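# Close the fridge door with carton and bottles inside

## Task

Get the refrigerator door fully closed, with the carton and all three bottles inside it and every bottle upright. Letting a glass bottle drop far, slamming the door open or closed, or the robot tipping over or ending up leaning each count as failure. Anything that stays in place only because the robot is holding it at the end does not count.

## Robot and tools

The robot is a Hello Robot Stretch 3. It has one arm, mounted on a lift that rides a mast on a two-wheeled base, and the arm reaches out to the robot's RIGHT. The base measures 0.33 m long by 0.34 m wide. It cannot drive sideways, so to carry the gripper forward you drive the base. An on-the-spot turn pivots about the point midway between the drive wheels, 0.05 m behind the front edge. With the arm retracted and the wrist folded, the turn sweeps a circle of radius 0.28 m. An unfolded, level gripper reaches outside that circle. There are three cameras: head_camera and nav_camera sit on the head and move with head_pan_rad and head_tilt_rad, and wrist_camera rides on the gripper.

Frames. In the base frame the origin is on the floor between the drive wheels, x points forward, y left and z up. The odometry frame is the base frame as it was when the scene started. hand_pose is reported in the base frame, at the point where the closed fingertips meet. With all wrist joints at zero, its x axis points up, its y axis points back along the arm toward the mast, and its z axis points to the rear.

execute_actions takes "actions", a list that runs in order. An empty list simply reports the current state and images. Each action has the form {"robot": ..., "steps": n, "until": ...}, where n runs from 1 to 450 control steps at 30 per second (default 1). {"steps": n} by itself just waits. "robot" can hold one command, a list of up to 8 commands run in sequence (each may be {"pause_s": s} with s up to 15), or {"stop": true}, which brakes everything and clears the queue. A command can contain "base", "joints" and "contact_limits". Motions keep going across later actions and while you think. A new command takes effect immediately: any joint it names switches to the new goal, and whatever remains of an older queue is thrown away.

"base" takes exactly one key, and both are offsets from where the base stands when that command begins. translate_m is metres, forward positive, |value| at most 1. rotate_rad is radians, counter-clockwise (left) positive, |value| at most 3.2.

"joints" gives absolute goals by name, and any joint you leave out keeps its previous goal. The ranges are: lift_m 0 to 1.1 m (arm height); arm_m 0 to 0.52 m (extension); wrist_yaw_rad -1.345 to 4.42 (0 is along the arm, positive swings toward the front, 3.0 folds over the base); wrist_pitch_rad -1.57 to 0.451 (negative tips the fingertips down); wrist_roll_rad -2.911 to 2.911; gripper_m -0.089 to 0.179 (larger is wider, and the real gap is 0.007 to 0.025 m smaller, reaching zero below 0.007); head_pan_rad -3.953 to 1.73 (-1.57 looks along the arm); head_tilt_rad -1.53 to 0.419 (negative looks down). "contact_limits": {"arm_m": e} sets the motor effort percentage (1 to 100) at which the arm halts with contact_stop. It stays in force until the arm's next command. A lower number means a gentler arm.

"until" ends an action early once every condition in it holds. {"robot": {"status": "ended"}} waits until nothing reports moving and the queue is no longer running. Fields can also be compared, for example "lift_m": [">", 0.3] or "base_status": ["!=", "moving"]. {"any": {"status": "ended"}} fires as soon as any single motion finishes. If any value in the call breaks its limit, the whole call is rejected.

zoom_image takes camera plus region [x0,y0,x1,y1] in image pixels, at most 504x504, and returns a closer view from that camera's latest image. finished_scene takes scene (1 or 2) and ends that scene permanently. Let every motion finish before calling it, because any motion still going is braked when the scene ends.

Results. base_status and joint_status report moving, done, off_target (came to rest away from the goal and may still be pushing), contact_stop (after which the joint goes slack), time_out, stopped, not_commanded, or torque_fault (a wrist servo has been off for 10 s). The base bracket shows distance travelled and the goal. measured_speeds gives speeds and motor_effort gives percentages with peaks in brackets. Also reported: refusals, queue (idle/running/done/dropped/stopped) and queue_left. A robot.on_its_own line means a goal has been changed, a joint is slack or off, or the base is tilted. base_tilt is in degrees, forward and right positive. lidar_m gives 12 distances in 30-degree sectors, starting straight ahead and going counter-clockwise, on a plane 0.17 m up; glass is invisible to it. wrist_depth_mm and head_depth_mm are 7x7 grids of median depths. Lines starting refused:, dropped: or replaced: explain what happened to commands.

Speed. The base is fast (0.30 m/s) only when the arm is stowed (lift_m below 0.30, arm_m below 0.03, wrist_yaw_rad above 2.54). Otherwise it is limited to 0.10 m/s.

Gripping. To grip, send gripper_m below the object's width. To let go, open to at least 0.02 above the value where the fingers touched. Neither the reading nor done proves that something is held, so check the images.

Cautions. Fold or unfold the wrist only with lift_m between 0.32 and 0.95, wrist_pitch_rad -0.4 and roll near 0. When yaw is below -0.4, keep pitch at -0.5 or lower. If the arm pushes against something solid with the gripper higher than about 0.45 m, the robot can tip, and a second push after a contact_stop is worse. Do not drive while the gripper is holding or pushing against something fixed. If the robot snags, reverse the last move in small steps, pull the gripper free, and lower lift to about 0.2 if it stays tilted. Move the door gently, never slam it, keep the glass bottles from falling, and release the door before finishing.

Each tool is called after "Emit:" as a command line: name --argument value for each argument, lists and objects as JSON in quotes; but a table of rows of numbers goes row by row, as --pt "numbers of a row", without its own name.

## Session

Emit:
execute_actions --actions '[]'

Scene clock: 0.00 s.
robot.base_odometry: x=+0.000 y=+0.000 heading=+0.000 (m, m, rad; robot's odometry frame)
robot.turned_by_wheels: +0.000 (rad since the last result)
robot.turned_by_imu: +0.000 (rad since the last result)
robot.base_tilt: forward=+1.1 right=+1.0 (deg)
robot.lidar_m: 1.27 2.18 2.99 2.32 1.79 2.65 2.05 1.41 1.42 1.27 1.09 1.08
robot.head_depth_mm: 1215 1201 1195 1180 1172 1157 1148 / 1332 1317 1304 1290 1274 1258 1248 / 1471 1456 1438 1419 1404 1386 1377 / 1638 1618 1605 1584 1557 1540 1531 / 1801 1813 1802 1775 1742 1732 1711 / 1883 2114 2048 2008 2004 1961 1943 / 1886 2470 2440 2372 2343 2295 2216
robot.base_status: not_commanded
robot.joint_positions: lift_m=+0.561 arm_m=+0.003 wrist_yaw_rad=+2.837 wrist_pitch_rad=-0.629 wrist_roll_rad=-0.015 gripper_m=+0.037 head_pan_rad=+0.018 head_tilt_rad=+0.006
robot.joint_goals: lift_m=+0.561 arm_m=+0.003 wrist_yaw_rad=+2.837 wrist_pitch_rad=-0.629 wrist_roll_rad=-0.015 gripper_m=+0.037 head_pan_rad=+0.018 head_tilt_rad=+0.006
robot.joint_status: lift_m=not_commanded arm_m=not_commanded wrist_yaw_rad=not_commanded wrist_pitch_rad=not_commanded wrist_roll_rad=not_commanded gripper_m=not_commanded head_pan_rad=not_commanded head_tilt_rad=not_commanded
robot.measured_speeds: translate_m=+0.000 rotate_rad=+0.000 lift_m=+0.000 arm_m=+0.000 wrist_yaw_rad=+0.000 wrist_pitch_rad=+0.000 wrist_roll_rad=+0.000 head_pan_rad=+0.000 head_tilt_rad=+0.000
robot: refusals=0 queue=idle queue_left=0
robot.motor_effort: left_wheel=+0 right_wheel=+0 lift_m=+38 arm_m=+0 wrist_yaw_rad=+1 wrist_pitch_rad=+5 wrist_roll_rad=+0 gripper_m=+0 head_pan_rad=+0 head_tilt_rad=+3 (%)
robot.hand_pose: x=+0.0367 y=+0.0363 z=+0.5296 quat_wxyz=(+0.318, +0.693, +0.117, +0.637) (m; robot's base frame)
robot.wrist_depth_mm: - - - - - - - / - - - - - - - / - - - - - - - / 947 993 967 951 963 966 949 / 829 - 847 825 833 816 839 / 732 714 - 727 754 726 719 / 656 645 - 678 653 647 647
pictures: head_camera (sideways: a quarter turn clockwise sets it upright), nav_camera (sideways: a quarter turn counterclockwise sets it upright), wrist_camera
Images, in order (width x height): head_camera 896x504, nav_camera 672x504, wrist_camera 644x364.

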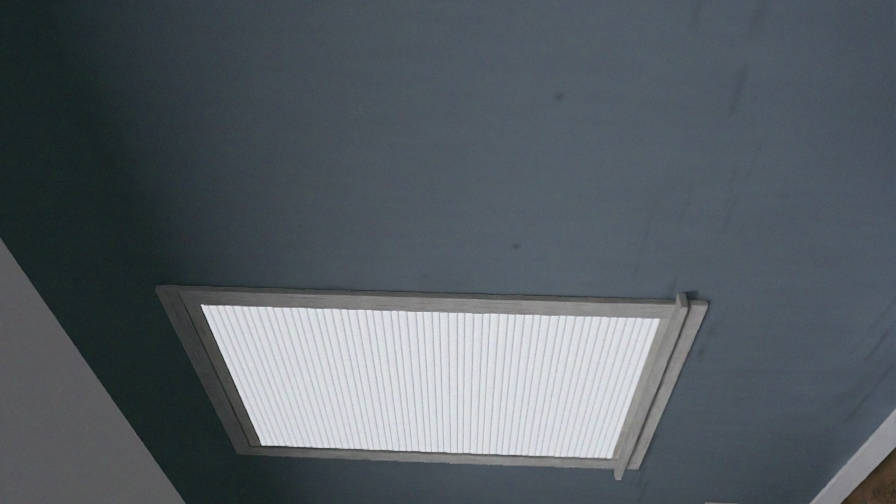

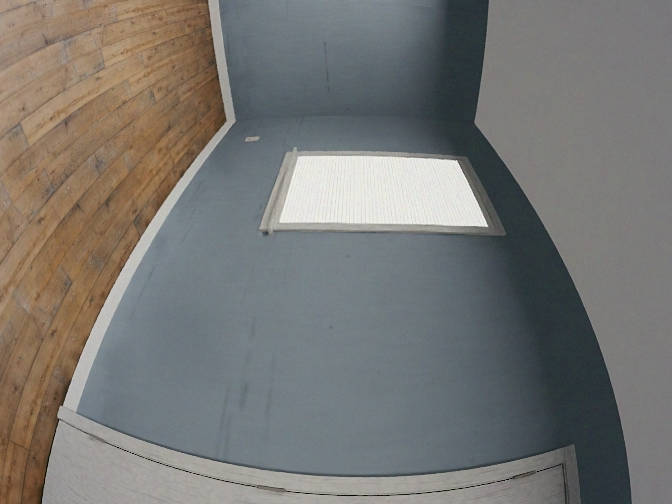

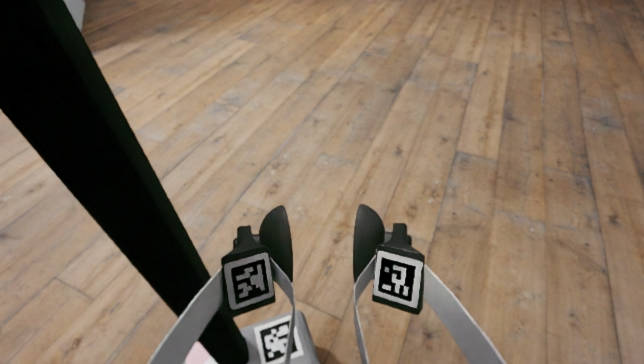

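Emit:
execute_actions --actions '[{"robot":{"joints":{"head_pan_rad":1.73,"head_tilt_rad":-0.4,"lift_m":0.27}},"steps":200,"until":{"robot":{"status":"ended"}}}]'

Scene clock: 3.67 s.
robot.base_odometry: x=+0.000 y=+0.000 heading=+0.000 (m, m, rad; robot's odometry frame)
robot.turned_by_wheels: +0.000 (rad since the last result)
robot.turned_by_imu: +0.001 (rad since the last result)
robot.base_tilt: forward=+1.2 right=+1.0 (deg)
robot.lidar_m: 1.27 2.17 2.98 2.32 1.80 2.65 2.05 1.41 1.42 1.27 1.08 1.08
robot.head_depth_mm: 3256 3449 3586 3561 2456 1854 1484 / 3235 3499 3784 3705 2465 1846 1483 / 3016 3237 3451 3508 2470 1856 1476 / 2802 3006 3201 3347 2472 1857 1477 / 1812 1878 1929 2027 2152 1857 1486 / 2271 2441 2548 2499 2425 1874 1497 / 2299 - - - - - -
robot.base_status: not_commanded
robot.joint_positions: lift_m=+0.270 arm_m=+0.003 wrist_yaw_rad=+2.837 wrist_pitch_rad=-0.630 wrist_roll_rad=-0.015 gripper_m=+0.037 head_pan_rad=+1.723 head_tilt_rad=-0.395
robot.joint_goals: lift_m=+0.270 arm_m=+0.003 wrist_yaw_rad=+2.837 wrist_pitch_rad=-0.630 wrist_roll_rad=-0.015 gripper_m=+0.037 head_pan_rad=+1.730 head_tilt_rad=-0.400
robot.joint_status: lift_m=done arm_m=not_commanded wrist_yaw_rad=not_commanded wrist_pitch_rad=not_commanded wrist_roll_rad=not_commanded gripper_m=not_commanded head_pan_rad=done head_tilt_rad=done
robot.measured_speeds: translate_m=+0.000 rotate_rad=+0.000 lift_m=+0.000 arm_m=+0.000 wrist_yaw_rad=+0.000 wrist_pitch_rad=+0.000 wrist_roll_rad=+0.000 head_pan_rad=+0.000 head_tilt_rad=+0.000
robot: refusals=0 queue=done queue_left=0
robot.motor_effort: left_wheel=-1(0) right_wheel=+0(0) lift_m=+25(38) arm_m=+0(0) wrist_yaw_rad=+0(1) wrist_pitch_rad=+5(5) wrist_roll_rad=+0(0) gripper_m=+1(0) head_pan_rad=+2(27) head_tilt_rad=-4(36) (%)
robot.hand_pose: x=+0.0367 y=+0.0362 z=+0.2387 quat_wxyz=(+0.318, +0.693, +0.117, +0.637) (m; robot's base frame)
robot.wrist_depth_mm: - - - - - 982 981 / - 796 784 771 770 781 767 / - 641 640 631 626 623 614 / 528 557 543 533 530 537 533 / 480 - - 463 464 465 457 / - - - 408 417 405 402 / - - - - 363 361 361
pictures: head_camera (sideways: a quarter turn clockwise sets it upright), nav_camera (sideways: a quarter turn counterclockwise sets it upright), wrist_camera
camera_calibration (this result's frames):
head_camera: T_world_to_cam=[[0.0710473, -0.33338, -0.940112, 1.23714], [-0.976017, -0.217669, 0.00342846, 0.0042233], [-0.205776, 0.917321, -0.340849, 0.40175], [0, 0, 0, 1]] pos_world=[-0.00110313, 0.0448244, 1.29998]
nav_camera: T_world_to_cam=[[-0.0716944, 0.426252, 0.901759, -1.13359], [0.986697, 0.162564, 0.00160509, 0.0453069], [-0.145909, 0.889878, -0.432236, 0.520706], [0, 0, 0, 1]] pos_world=[-0.0500004, 0.012465, 1.24722]
wrist_camera: T_world_to_cam=[[0.951219, -0.308512, -0.00138671, -0.0247842], [-0.225001, -0.690643, -0.687304, 0.227064], [0.211084, 0.654089, -0.726369, 0.308418], [0, 0, 0, 1]] pos_world=[0.00956256, -0.052559, 0.380053]
Images, in order (width x height): head_camera 896x504, nav_camera 672x504, wrist_camera 644x364.

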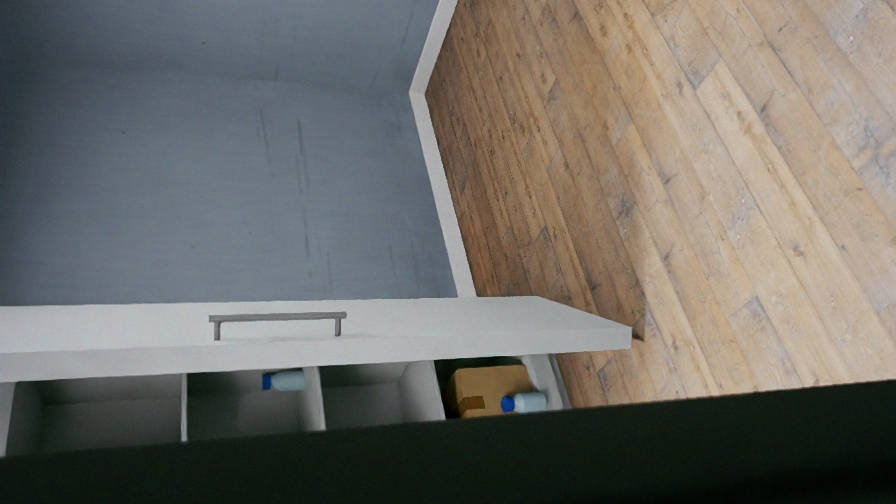

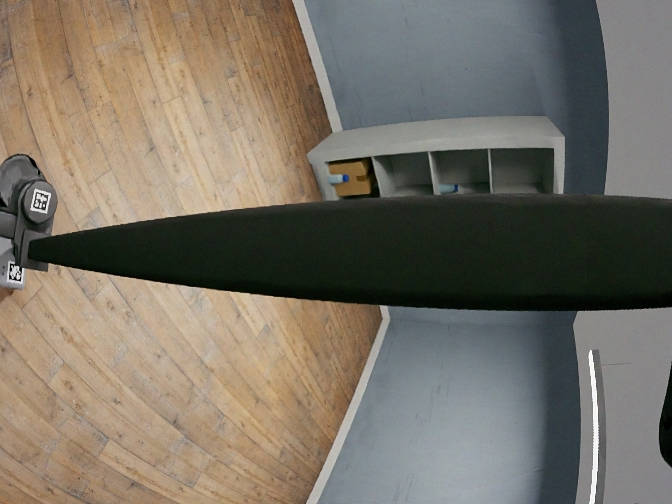

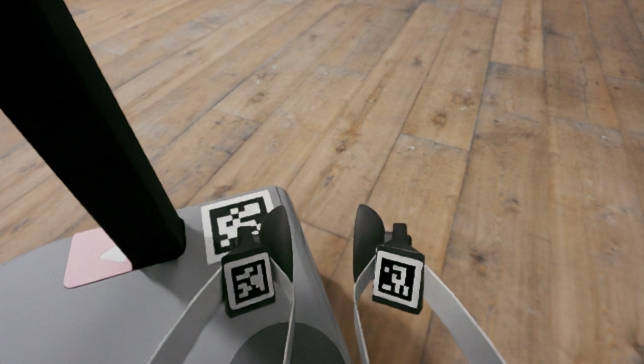

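Emit:
execute_actions --actions '[{"robot":[{"base":{"rotate_rad":2.4},"joints":{"head_pan_rad":-0.6,"head_tilt_rad":-0.5}},{"base":{"translate_m":1.0}}],"steps":400,"until":{"robot":{"status":"ended"}}}]'

Scene clock: 11.73 s.
robot.base_odometry: x=-0.737 y=+0.676 heading=+2.400 (m, m, rad; robot's odometry frame)
robot.turned_by_wheels: +2.400 (rad since the last result)
robot.turned_by_imu: +2.443 (rad since the last result)
robot.base_tilt: forward=+1.2 right=+1.0 (deg)
robot.lidar_m: 1.65 1.74 1.77 1.32 1.32 2.05 2.08 2.20 3.10 3.01 1.04 1.27
robot.head_depth_mm: 1339 1447 1535 1606 1517 1377 1336 / 1498 1609 1668 1789 1836 1664 1370 / 1563 1723 1692 1790 1683 1666 1369 / 1103 1192 1296 1420 1569 1631 1375 / 1306 1425 1580 1762 1927 1670 1372 / 1468 1568 1692 1832 1971 1663 1366 / 1404 1498 1605 1737 1886 1678 1374
robot.base_status: done (translate_m +1.0000 of +1.0000)
robot.joint_positions: lift_m=+0.270 arm_m=+0.003 wrist_yaw_rad=+2.837 wrist_pitch_rad=-0.630 wrist_roll_rad=-0.015 gripper_m=+0.037 head_pan_rad=-0.593 head_tilt_rad=-0.494
robot.joint_goals: lift_m=+0.270 arm_m=+0.003 wrist_yaw_rad=+2.837 wrist_pitch_rad=-0.630 wrist_roll_rad=-0.015 gripper_m=+0.037 head_pan_rad=-0.600 head_tilt_rad=-0.500
robot.joint_status: lift_m=done arm_m=not_commanded wrist_yaw_rad=not_commanded wrist_pitch_rad=not_commanded wrist_roll_rad=not_commanded gripper_m=not_commanded head_pan_rad=done head_tilt_rad=done
robot.measured_speeds: translate_m=+0.000 rotate_rad=+0.000 lift_m=+0.000 arm_m=+0.000 wrist_yaw_rad=+0.000 wrist_pitch_rad=+0.000 wrist_roll_rad=+0.000 head_pan_rad=+0.000 head_tilt_rad=+0.000
robot: refusals=0 queue=done queue_left=0
robot.motor_effort: left_wheel=-3(14) right_wheel=+2(7) lift_m=+25(25) arm_m=+0(0) wrist_yaw_rad=+0(0) wrist_pitch_rad=+5(5) wrist_roll_rad=+0(0) gripper_m=+0(0) head_pan_rad=-2(28) head_tilt_rad=-4(21) (%)
robot.hand_pose: x=+0.0367 y=+0.0361 z=+0.2386 quat_wxyz=(+0.318, +0.693, +0.117, +0.637) (m; robot's base frame)
robot.wrist_depth_mm: - - - - - - 988 / - 802 775 767 781 760 752 / - 636 645 628 632 618 633 / 536 551 551 540 540 531 531 / 488 - - 461 467 461 455 / - - - 407 415 404 405 / - - - - 363 369 360
pictures: head_camera (sideways: a quarter turn clockwise sets it upright), nav_camera (sideways: a quarter turn counterclockwise sets it upright), wrist_camera
camera_calibration (this result's frames):
head_camera: T_world_to_cam=[[-0.36945, 0.22516, -0.901559, 1.18952], [0.502273, 0.86465, 0.0101158, -0.0134996], [0.781811, -0.449092, -0.432537, 0.515043], [0, 0, 0, 1]] pos_world=[0.0435828, -0.0248589, 1.29534]
nav_camera: T_world_to_cam=[[0.434612, -0.285261, 0.854248, -1.07471], [-0.549374, -0.835576, 0.000476964, 0.0561458], [0.713653, -0.469509, -0.519866, 0.629486], [0, 0, 0, 1]] pos_world=[0.0486928, 0.0358904, 1.24529]
wrist_camera: T_world_to_cam=[[0.951219, -0.308514, -0.00138428, -0.0247948], [-0.225068, -0.690853, -0.687071, 0.226912], [0.211014, 0.653866, -0.726589, 0.308491], [0, 0, 0, 1]] pos_world=[0.00955983, -0.0525984, 0.380017]
Images, in order (width x height): head_camera 896x504, nav_camera 672x504, wrist_camera 644x364.

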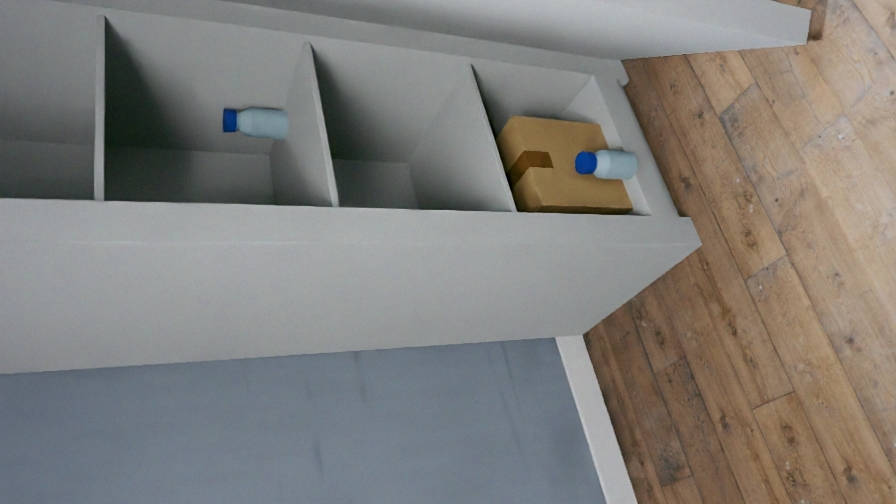

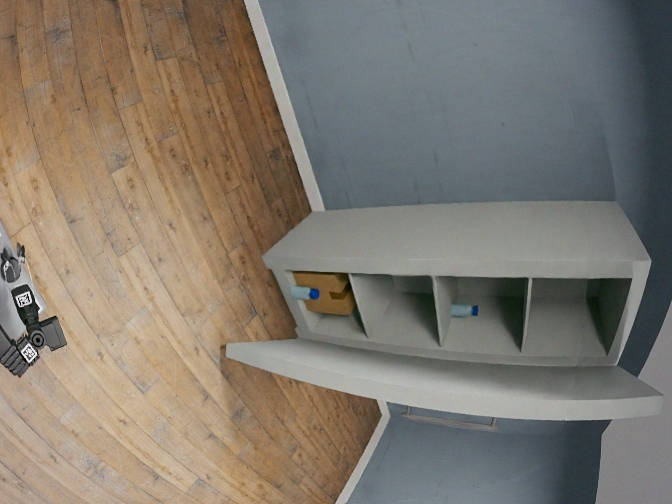

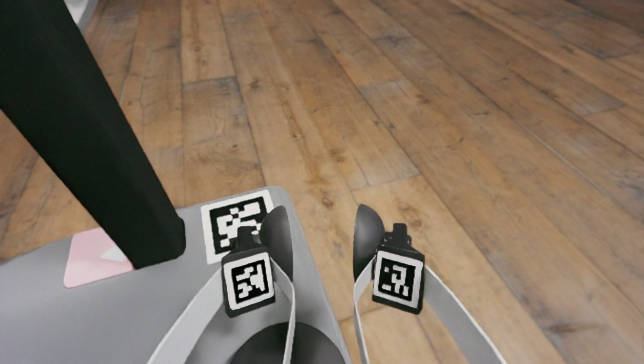

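Emit:
zoom_image --camera "head_camera" --region '[460,0,896,270]'

Region (460, 0, 896, 270) of head_camera's 896x504 image, scaled by 1.156, with more detail than that image has; it fills the top 312 rows of this view, and the rest is white.

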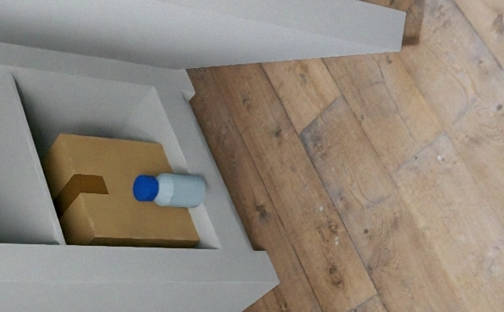

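Emit:
execute_actions --actions '[{"robot":[{"base":{"rotate_rad":-1.54},"joints":{"head_pan_rad":0,"head_tilt_rad":-0.9}},{"base":{"translate_m":0.93}},{"base":{"rotate_rad":1.54}},{"base":{"translate_m":0.3},"joints":{"lift_m":0.35}}],"steps":450,"until":{"robot":{"status":"ended"}}}]'

Scene clock: 25.77 s.
robot.base_odometry: x=-0.352 y=+1.583 heading=+2.400 (m, m, rad; robot's odometry frame)
robot.turned_by_wheels: +0.000 (rad since the last result)
robot.turned_by_imu: +0.013 (rad since the last result)
robot.base_tilt: forward=+1.2 right=+1.0 (deg)
robot.lidar_m: 0.22 0.27 1.92 2.64 2.30 2.53 2.47 2.60 2.17 2.11 1.75 0.36
robot.head_depth_mm: - 341 417 554 901 1255 1133 / - - 309 481 607 1058 1136 / - - 297 348 402 674 1101 / - - - 303 369 500 830 / - - - 302 388 1220 1141 / - - 1623 1629 1465 1285 1146 / 1211 1388 1625 1714 1468 1296 1150
robot.base_status: done (translate_m +0.3000 of +0.3000)
robot.joint_positions: lift_m=+0.350 arm_m=+0.003 wrist_yaw_rad=+2.837 wrist_pitch_rad=-0.631 wrist_roll_rad=-0.015 gripper_m=+0.037 head_pan_rad=-0.007 head_tilt_rad=-0.890
robot.joint_goals: lift_m=+0.350 arm_m=+0.003 wrist_yaw_rad=+2.837 wrist_pitch_rad=-0.631 wrist_roll_rad=-0.015 gripper_m=+0.037 head_pan_rad=+0.000 head_tilt_rad=-0.900
robot.joint_status: lift_m=done arm_m=not_commanded wrist_yaw_rad=not_commanded wrist_pitch_rad=not_commanded wrist_roll_rad=not_commanded gripper_m=not_commanded head_pan_rad=done head_tilt_rad=done
robot.measured_speeds: translate_m=+0.000 rotate_rad=+0.000 lift_m=+0.000 arm_m=+0.000 wrist_yaw_rad=+0.000 wrist_pitch_rad=+0.000 wrist_roll_rad=+0.000 head_pan_rad=+0.000 head_tilt_rad=+0.000
robot: refusals=0 queue=done queue_left=0
robot.motor_effort: left_wheel=-4(16) right_wheel=+2(9) lift_m=+51(53) arm_m=-1(1) wrist_yaw_rad=+1(1) wrist_pitch_rad=+6(5) wrist_roll_rad=+0(0) gripper_m=+0(0) head_pan_rad=+2(26) head_tilt_rad=-7(39) (%)
robot.hand_pose: x=+0.0366 y=+0.0360 z=+0.3177 quat_wxyz=(+0.318, +0.693, +0.117, +0.637) (m; robot's base frame)
robot.wrist_depth_mm: - - - - - - - / - 948 948 941 942 925 911 / - 777 777 752 773 768 231 / 644 678 646 652 647 639 212 / 562 - 571 560 564 525 229 / 492 - - 492 506 326 259 / - - - 457 438 354 302
pictures: head_camera (sideways: a quarter turn clockwise sets it upright), nav_camera (sideways: a quarter turn counterclockwise sets it upright), wrist_camera
camera_calibration (this result's frames):
head_camera: T_world_to_cam=[[-0.746263, -0.0146795, -0.66549, 0.884075], [-0.0508577, 0.998092, 0.0350144, -0.042529], [0.663706, 0.0599752, -0.745585, 0.923011], [0, 0, 0, 1]] pos_world=[0.0449815, 0.0000677788, 1.27802]
nav_camera: T_world_to_cam=[[0.808806, 0.000829127, 0.588075, -0.730091], [0.00388531, -0.999985, -0.00393377, 0.0585123], [0.588063, 0.00546651, -0.808797, 1.00606], [0, 0, 0, 1]] pos_world=[-0.00135247, 0.0536171, 1.24328]
wrist_camera: T_world_to_cam=[[0.951219, -0.308515, -0.00137993, -0.0246976], [-0.22517, -0.691177, -0.686711, 0.281077], [0.210907, 0.653523, -0.726929, 0.366168], [0, 0, 0, 1]] pos_world=[0.00955554, -0.0526451, 0.459163]
Images, in order (width x height): head_camera 896x504, nav_camera 672x504, wrist_camera 644x364.

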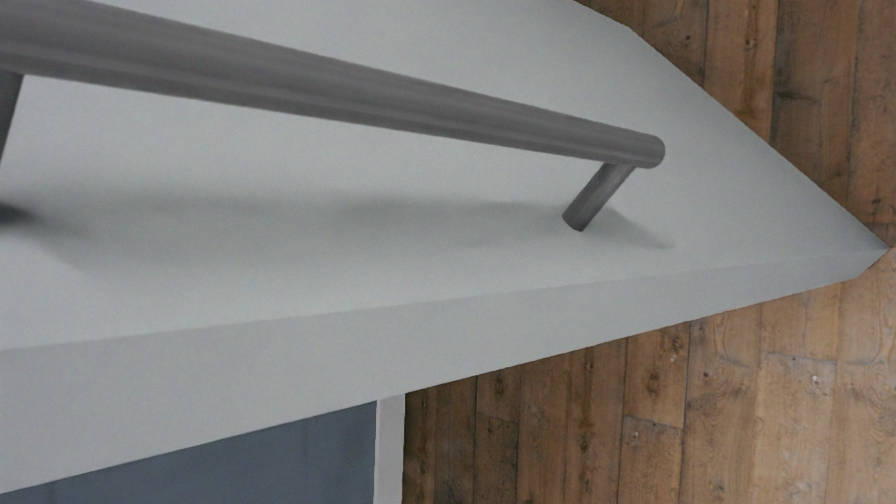

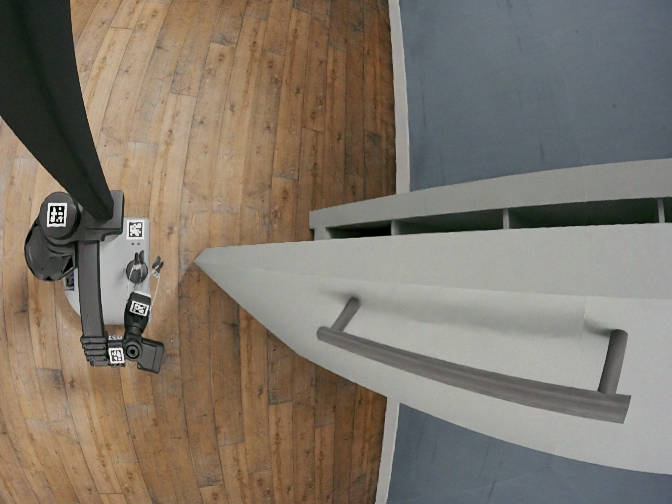

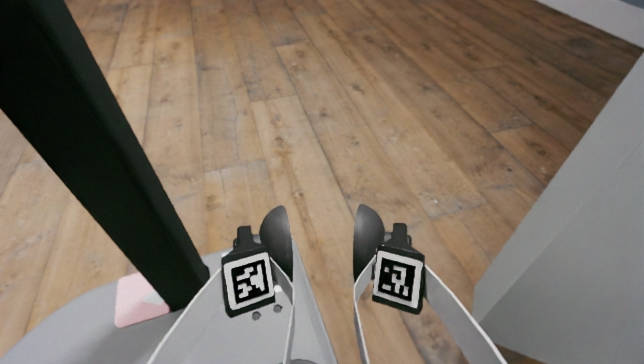

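Emit:
execute_actions --actions '[{"robot":[{"joints":{"wrist_yaw_rad":3.15,"head_tilt_rad":-0.5}},{"base":{"translate_m":0.5}}],"steps":450,"until":{"robot":{"status":"ended"}}},{"robot":{"joints":{"head_tilt_rad":-1.2,"head_pan_rad":0.5}},"steps":45}]'

Scene clock: 34.57 s.
robot.base_odometry: x=-0.720 y=+1.921 heading=+2.400 (m, m, rad; robot's odometry frame)
robot.turned_by_wheels: +0.000 (rad since the last result)
robot.turned_by_imu: +0.007 (rad since the last result)
robot.base_tilt: forward=+1.2 right=+1.0 (deg)
robot.lidar_m: - 0.15 0.18 2.61 2.76 3.01 2.96 2.90 2.20 2.14 0.20 0.15
robot.head_depth_mm: - - - - 320 525 1101 / - - - - 351 708 1122 / - - - - 407 1071 - / - - - 316 508 1178 - / - - - 344 678 1208 - / - - - 398 1281 1215 - / - - 315 376 1293 1206 -
robot.base_status: done (translate_m +0.5000 of +0.5000)
robot.joint_positions: lift_m=+0.350 arm_m=+0.003 wrist_yaw_rad=+3.148 wrist_pitch_rad=-0.631 wrist_roll_rad=-0.015 gripper_m=+0.037 head_pan_rad=+0.493 head_tilt_rad=-1.185
robot.joint_goals: lift_m=+0.350 arm_m=+0.003 wrist_yaw_rad=+3.150 wrist_pitch_rad=-0.631 wrist_roll_rad=-0.015 gripper_m=+0.037 head_pan_rad=+0.500 head_tilt_rad=-1.200
robot.joint_status: lift_m=done arm_m=not_commanded wrist_yaw_rad=done wrist_pitch_rad=not_commanded wrist_roll_rad=not_commanded gripper_m=not_commanded head_pan_rad=done head_tilt_rad=done
robot.measured_speeds: translate_m=+0.000 rotate_rad=+0.000 lift_m=+0.000 arm_m=+0.000 wrist_yaw_rad=+0.000 wrist_pitch_rad=+0.000 wrist_roll_rad=+0.000 head_pan_rad=+0.000 head_tilt_rad=+0.000
robot: refusals=0 queue=done queue_left=0
robot.motor_effort: left_wheel=-1(55) right_wheel=+0(23) lift_m=+48(50) arm_m=-1(0) wrist_yaw_rad=+2(5) wrist_pitch_rad=+6(6) wrist_roll_rad=+0(0) gripper_m=+0(0) head_pan_rad=+2(23) head_tilt_rad=-10(55) (%)
robot.hand_pose: x=-0.0225 y=+0.0449 z=+0.3177 quat_wxyz=(+0.216, +0.666, +0.224, +0.678) (m; robot's base frame)
robot.wrist_depth_mm: - - - - - 251 171 / 958 956 - 919 941 254 173 / 766 773 779 765 772 257 176 / 652 657 644 656 627 260 177 / 566 565 583 573 446 264 178 / 501 - - - - 267 179 / 445 - - - 439 255 182
pictures: head_camera (sideways: a quarter turn clockwise sets it upright), nav_camera (sideways: a quarter turn counterclockwise sets it upright), wrist_camera
camera_calibration (this result's frames):
head_camera: T_world_to_cam=[[-0.790119, -0.446667, -0.419763, 0.564225], [-0.511601, 0.857752, 0.0502566, -0.0595456], [0.337605, 0.25446, -0.906241, 1.13384], [0, 0, 0, 1]] pos_world=[0.0325517, 0.0145796, 1.26736]
nav_camera: T_world_to_cam=[[0.829436, 0.45254, 0.32748, -0.390775], [0.481026, -0.87668, -0.00686411, 0.0594146], [0.283989, 0.16322, -0.944833, 1.18468], [0, 0, 0, 1]] pos_world=[-0.0408936, 0.0355653, 1.24771]
wrist_camera: T_world_to_cam=[[0.999997, -0.00188733, -0.00137628, 0.0216711], [-0.00231718, -0.727211, -0.68641, 0.280402], [0.000294634, 0.686411, -0.727214, 0.3667], [0, 0, 0, 1]] pos_world=[-0.0211293, -0.0477548, 0.45917]
Images, in order (width x height): head_camera 896x504, nav_camera 672x504, wrist_camera 644x364.

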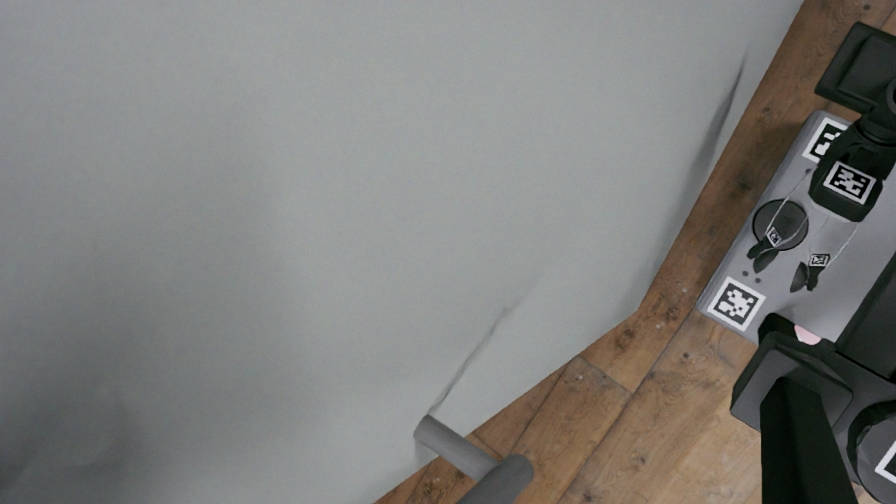

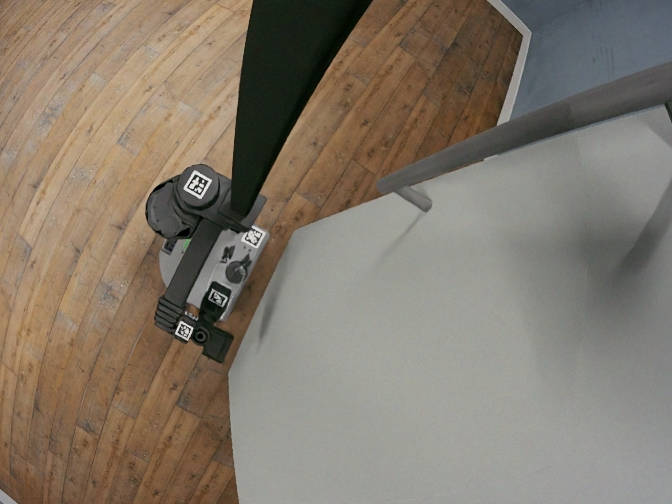

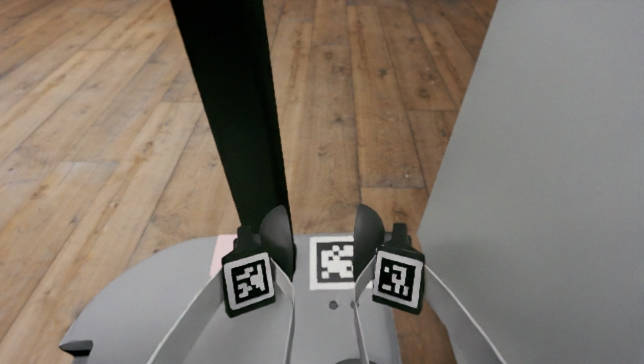

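Emit:
execute_actions --actions '[{"robot":[{"base":{"rotate_rad":-0.2},"joints":{"head_pan_rad":-1.9,"head_tilt_rad":-0.8}},{"base":{"translate_m":0.07}},{"base":{"translate_m":-0.3},"joints":{"lift_m":0.27}},{"base":{"rotate_rad":1.3}},{"base":{"translate_m":0.7}}],"steps":450,"until":{"robot":{"status":"ended"}}},{"steps":150,"until":{"robot":{"status":"ended"}}}]'

Scene clock: 50.57 s.
robot.base_odometry: x=-1.241 y=+1.489 heading=-2.783 (m, m, rad; robot's odometry frame)
robot.turned_by_wheels: +1.100 (rad since the last result)
robot.turned_by_imu: +1.157 (rad since the last result)
robot.base_tilt: forward=+1.2 right=+1.0 (deg)
robot.lidar_m: 1.26 1.94 1.96 2.91 2.98 3.26 2.85 0.44 0.47 0.71 0.76 0.83
robot.head_depth_mm: 427 471 521 584 675 801 1009 / 469 520 581 659 764 906 1129 / 518 580 660 762 901 1106 1171 / 578 657 758 900 1102 1289 1175 / 654 758 895 1074 1311 1346 1179 / 723 812 914 1038 1200 1319 1174 / 685 758 842 949 1088 1257 1175
robot.base_status: done (translate_m +0.7000 of +0.7000)
robot.joint_positions: lift_m=+0.270 arm_m=+0.003 wrist_yaw_rad=+3.148 wrist_pitch_rad=-0.631 wrist_roll_rad=-0.015 gripper_m=+0.037 head_pan_rad=-1.907 head_tilt_rad=-0.791
robot.joint_goals: lift_m=+0.270 arm_m=+0.003 wrist_yaw_rad=+3.150 wrist_pitch_rad=-0.631 wrist_roll_rad=-0.015 gripper_m=+0.037 head_pan_rad=-1.900 head_tilt_rad=-0.800
robot.joint_status: lift_m=done arm_m=not_commanded wrist_yaw_rad=done wrist_pitch_rad=not_commanded wrist_roll_rad=not_commanded gripper_m=not_commanded head_pan_rad=done head_tilt_rad=done
robot.measured_speeds: translate_m=+0.000 rotate_rad=+0.000 lift_m=+0.000 arm_m=+0.000 wrist_yaw_rad=+0.000 wrist_pitch_rad=+0.000 wrist_roll_rad=+0.000 head_pan_rad=+0.000 head_tilt_rad=+0.000
robot: refusals=0 queue=done queue_left=0
robot.motor_effort: left_wheel=-4(100) right_wheel=+2(9) lift_m=+25(48) arm_m=-1(1) wrist_yaw_rad=+1(2) wrist_pitch_rad=+6(6) wrist_roll_rad=+0(0) gripper_m=+0(0) head_pan_rad=+2(27) head_tilt_rad=-6(36) (%)
robot.hand_pose: x=-0.0225 y=+0.0448 z=+0.2385 quat_wxyz=(+0.216, +0.666, +0.224, +0.678) (m; robot's base frame)
robot.wrist_depth_mm: - - - - 978 995 981 / 795 789 - 773 765 758 765 / 632 645 638 627 641 630 622 / 542 544 550 550 530 533 526 / 479 - - - 463 457 455 / - - - - - 406 403 / - - - - 358 363 361
pictures: head_camera (sideways: a quarter turn clockwise sets it upright), nav_camera (sideways: a quarter turn counterclockwise sets it upright), wrist_camera
camera_calibration (this result's frames):
head_camera: T_world_to_cam=[[0.204328, 0.645169, -0.736211, 0.970439], [0.962015, -0.271438, 0.029127, -0.0410469], [-0.181044, -0.714198, -0.676125, 0.837826], [0, 0, 0, 1]] pos_world=[-0.00711718, -0.0388652, 1.28212]
nav_camera: T_world_to_cam=[[-0.240078, -0.706837, 0.66539, -0.82443], [-0.947686, 0.319192, -0.00285692, 0.0629154], [-0.210368, -0.631267, -0.74649, 0.929916], [0, 0, 0, 1]] pos_world=[0.0573217, -0.0157947, 1.24292]
wrist_camera: T_world_to_cam=[[0.999997, -0.00188763, -0.00137657, 0.0215621], [-0.0023176, -0.727218, -0.686402, 0.225995], [0.000294607, 0.686404, -0.727221, 0.309084], [0, 0, 0, 1]] pos_world=[-0.0211293, -0.0477682, 0.379925]
Images, in order (width x height): head_camera 896x504, nav_camera 672x504, wrist_camera 644x364.

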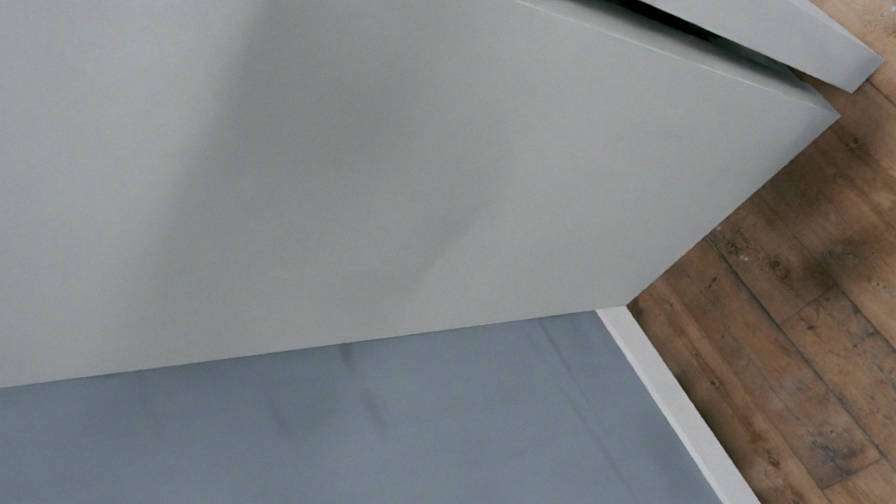

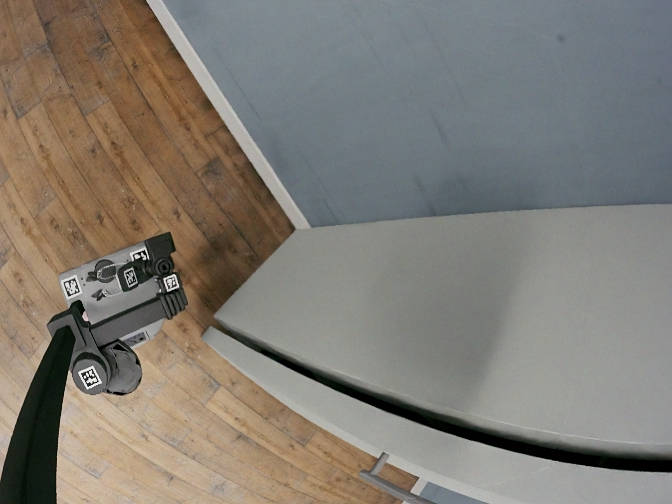

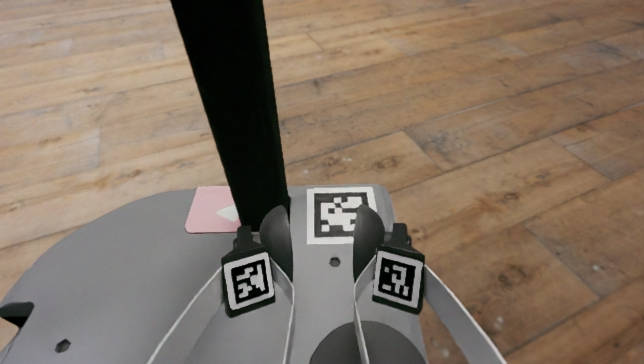

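Emit:
execute_actions --actions '[{"robot":[{"base":{"translate_m":0.12},"joints":{"lift_m":0.5,"wrist_pitch_rad":-0.4}},{"base":{"rotate_rad":-1.1},"joints":{"wrist_yaw_rad":0,"head_pan_rad":-1.5,"gripper_m":0.0}},{"joints":{"wrist_pitch_rad":0}}],"steps":450,"until":{"robot":{"status":"ended"}}}]'

Scene clock: 57.40 s.
robot.base_odometry: x=-1.353 y=+1.447 heading=+2.400 (m, m, rad; robot's odometry frame)
robot.turned_by_wheels: -1.100 (rad since the last result)
robot.turned_by_imu: -1.116 (rad since the last result)
robot.base_tilt: forward=+1.2 right=+1.1 (deg)
robot.lidar_m: 0.71 0.76 1.11 1.83 1.90 2.85 2.99 3.24 2.97 0.54 0.57 0.73
robot.head_depth_mm: 2521 2778 2297 1848 1556 1331 1168 / 2478 2771 2167 1856 1561 1338 1166 / 469 532 631 1773 1485 1288 - / 465 539 621 736 893 1142 1171 / 485 540 618 716 876 1127 1176 / 472 537 623 739 904 1178 1178 / 481 550 636 761 939 1238 1179
robot.base_status: done (rotate_rad -1.0999 of -1.1000)
robot.joint_positions: lift_m=+0.500 arm_m=+0.003 wrist_yaw_rad=+0.003 wrist_pitch_rad=-0.024 wrist_roll_rad=-0.015 gripper_m=+0.000 head_pan_rad=-1.507 head_tilt_rad=-0.791
robot.joint_goals: lift_m=+0.500 arm_m=+0.003 wrist_yaw_rad=+0.000 wrist_pitch_rad=+0.000 wrist_roll_rad=-0.015 gripper_m=+0.000 head_pan_rad=-1.500 head_tilt_rad=-0.800
robot.joint_status: lift_m=done arm_m=not_commanded wrist_yaw_rad=done wrist_pitch_rad=done wrist_roll_rad=not_commanded gripper_m=done head_pan_rad=done head_tilt_rad=done
robot.measured_speeds: translate_m=+0.000 rotate_rad=+0.000 lift_m=+0.000 arm_m=+0.000 wrist_yaw_rad=+0.000 wrist_pitch_rad=+0.000 wrist_roll_rad=+0.000 head_pan_rad=+0.000 head_tilt_rad=+0.000
robot: refusals=0 queue=done queue_left=0
robot.motor_effort: left_wheel=+3(13) right_wheel=-2(7) lift_m=+51(54) arm_m=-2(2) wrist_yaw_rad=-2(3) wrist_pitch_rad=+9(9) wrist_roll_rad=+0(0) gripper_m=-2(79) head_pan_rad=+3(21) head_tilt_rad=-7(6) (%)
robot.hand_pose: x=-0.0207 y=-0.4035 z=+0.6082 quat_wxyz=(+0.713, +0.010, -0.701, -0.007) (m; robot's base frame)
robot.wrist_depth_mm: 287 283 280 - - - - / 295 291 287 - - - - / 305 301 298 - - - - / 316 310 307 - - - - / 324 320 320 - - - - / 342 335 338 - - - - / 353 346 340 949 - - -
pictures: head_camera (sideways: a quarter turn clockwise sets it upright), nav_camera (sideways: a quarter turn counterclockwise sets it upright), wrist_camera
camera_calibration (this result's frames):
head_camera: T_world_to_cam=[[-0.0628245, 0.67383, -0.736211, 0.972068], [0.991818, 0.124296, 0.029127, -0.0412287], [0.111134, -0.728357, -0.676125, 0.836044], [0, 0, 0, 1]] pos_world=[0.00904776, -0.0409452, 1.28212]
nav_camera: T_world_to_cam=[[0.0538888, -0.744548, 0.66539, -0.826223], [-0.9972, -0.0747284, -0.00285692, 0.0632175], [0.0518506, -0.663373, -0.74649, 0.928317], [0, 0, 0, 1]] pos_world=[0.0594308, 0.00538161, 1.24292]
wrist_camera: T_world_to_cam=[[-0.999978, 0.0029685, -0.00597688, -0.0172376], [0.00645891, 0.205241, -0.97869, 0.707924], [-0.00167854, -0.978707, -0.205255, -0.103642], [0, 0, 0, 1]] pos_world=[-0.0219836, -0.246679, 0.671462]
Images, in order (width x height): head_camera 896x504, nav_camera 672x504, wrist_camera 644x364.

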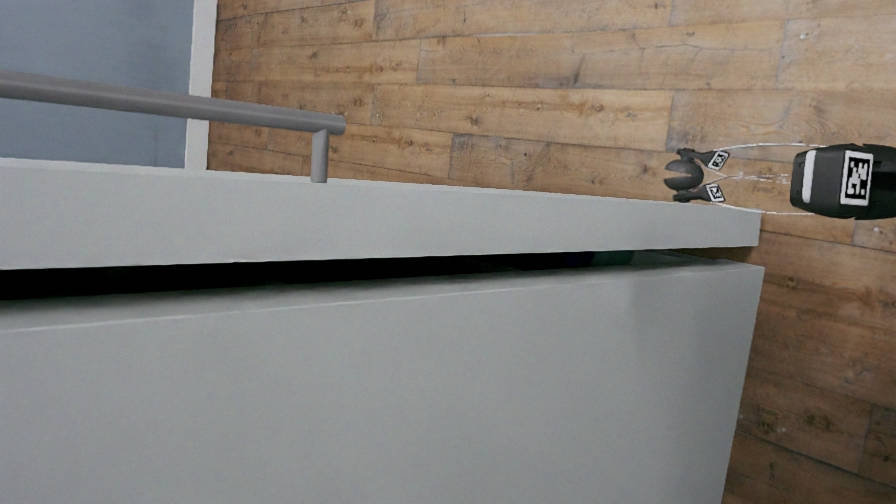

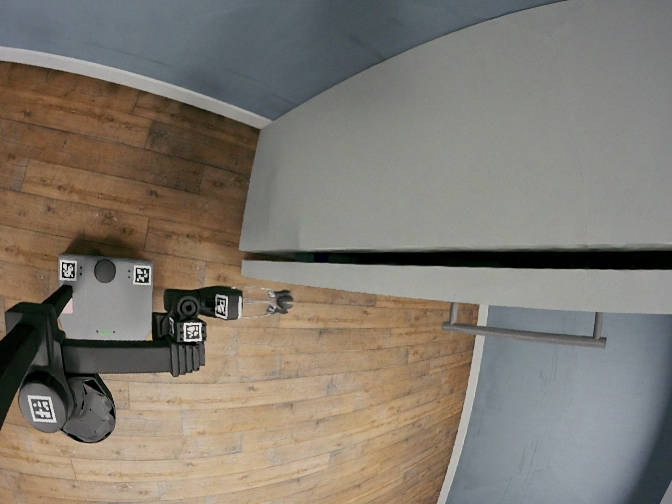

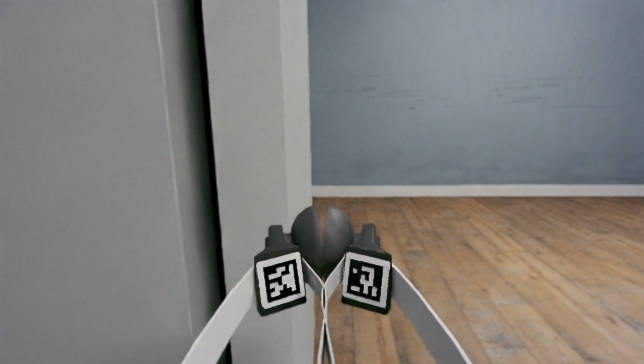

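Emit:
execute_actions --actions '[{"robot":[{"base":{"translate_m":0.068},"joints":{"gripper_m":0.1}},{"joints":{"arm_m":0.2}},{"base":{"translate_m":-0.06}}],"steps":450,"until":{"robot":{"status":"ended"}}}]'

Scene clock: 64.53 s.
robot.base_odometry: x=-1.359 y=+1.453 heading=+2.400 (m, m, rad; robot's odometry frame)
robot.turned_by_wheels: +0.000 (rad since the last result)
robot.turned_by_imu: -0.054 (rad since the last result)
robot.base_tilt: forward=+1.1 right=+0.9 (deg)
robot.lidar_m: 0.72 0.75 1.05 1.82 1.90 2.67 3.00 3.18 3.00 0.55 0.57 0.74
robot.head_depth_mm: 2544 2795 2335 1855 1549 1334 1187 / 2527 2808 2316 1856 1561 - 1174 / 2525 2820 2184 1865 1568 - 1171 / 460 520 599 703 866 1207 1174 / 513 578 651 758 894 1107 1176 / 473 533 615 727 889 1144 1179 / 475 540 624 742 909 1182 1181
robot.base_status: done (translate_m -0.0600 of -0.0600)
robot.joint_positions: lift_m=+0.500 arm_m=+0.198 wrist_yaw_rad=+0.290 wrist_pitch_rad=-0.034 wrist_roll_rad=-0.008 gripper_m=+0.101 head_pan_rad=-1.506 head_tilt_rad=-0.792
robot.joint_goals: lift_m=+0.500 arm_m=+0.200 wrist_yaw_rad=+0.198 wrist_pitch_rad=+0.000 wrist_roll_rad=-0.008 gripper_m=+0.100 head_pan_rad=-1.500 head_tilt_rad=-0.800
robot.joint_status: lift_m=done arm_m=done wrist_yaw_rad=done wrist_pitch_rad=done wrist_roll_rad=not_commanded gripper_m=done head_pan_rad=done head_tilt_rad=done
robot.measured_speeds: translate_m=+0.000 rotate_rad=+0.000 lift_m=+0.000 arm_m=+0.000 wrist_yaw_rad=+0.000 wrist_pitch_rad=+0.000 wrist_roll_rad=+0.000 head_pan_rad=+0.000 head_tilt_rad=+0.000
robot: refusals=0 queue=done queue_left=0
robot.on_its_own: wrist_yaw_rad is held at +0.198, not at your +0.000, by its stall guard, which is still easing; arm_m is at rest, and its effort (+28) is outside its rest range (-14 to +14)
robot.motor_effort: left_wheel=+10(19) right_wheel=+0(14) lift_m=+46(50) arm_m=+28(41) wrist_yaw_rad=-80(85) wrist_pitch_rad=+13(53) wrist_roll_rad=-2(12) gripper_m=-23(81) head_pan_rad=+2(2) head_tilt_rad=-6(7) (%)
robot.hand_pose: x=+0.0517 y=-0.5879 z=+0.6058 quat_wxyz=(+0.704, +0.114, -0.695, +0.091) (m; robot's base frame)
robot.wrist_depth_mm: 134 148 113 109 - - - / 138 149 117 114 - - - / 145 156 122 117 - - - / 151 157 126 122 - - - / 159 174 131 126 - - - / - 185 137 131 - - - / 178 169 143 136 979 997 981
pictures: head_camera (sideways: a quarter turn clockwise sets it upright), nav_camera (sideways: a quarter turn counterclockwise sets it upright), wrist_camera
camera_calibration (this result's frames):
head_camera: T_world_to_cam=[[-0.0633715, 0.674521, -0.735531, 0.971185], [0.991727, 0.125001, 0.0291881, -0.0413077], [0.11163, -0.727596, -0.676863, 0.837], [0, 0, 0, 1]] pos_world=[0.00907682, -0.0409231, 1.28208]
nav_camera: T_world_to_cam=[[0.0544836, -0.745175, 0.664639, -0.825249], [-0.997144, -0.0754644, -0.00286798, 0.0632315], [0.0522938, -0.662585, -0.747159, 0.929184], [0, 0, 0, 1]] pos_world=[0.059423, 0.0054803, 1.24292]
wrist_camera: T_world_to_cam=[[-0.959793, -0.280404, -0.0130663, -0.108721], [-0.0480677, 0.210034, -0.976512, 0.747276], [0.276562, -0.936621, -0.215068, -0.268232], [0, 0, 0, 1]] pos_world=[0.00575293, -0.438672, 0.670615]
Images, in order (width x height): head_camera 896x504, nav_camera 672x504, wrist_camera 644x364.

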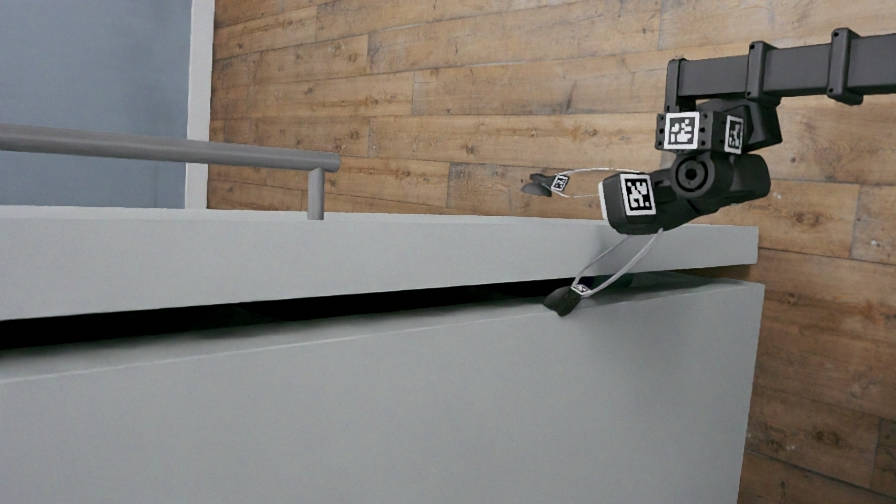

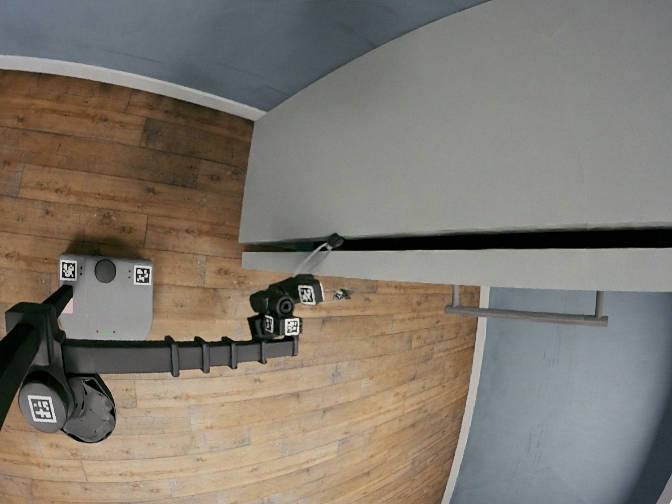

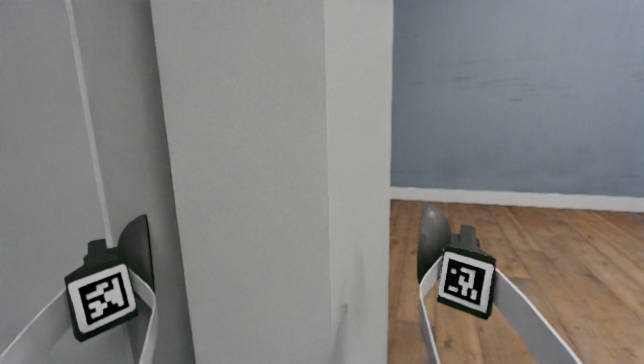

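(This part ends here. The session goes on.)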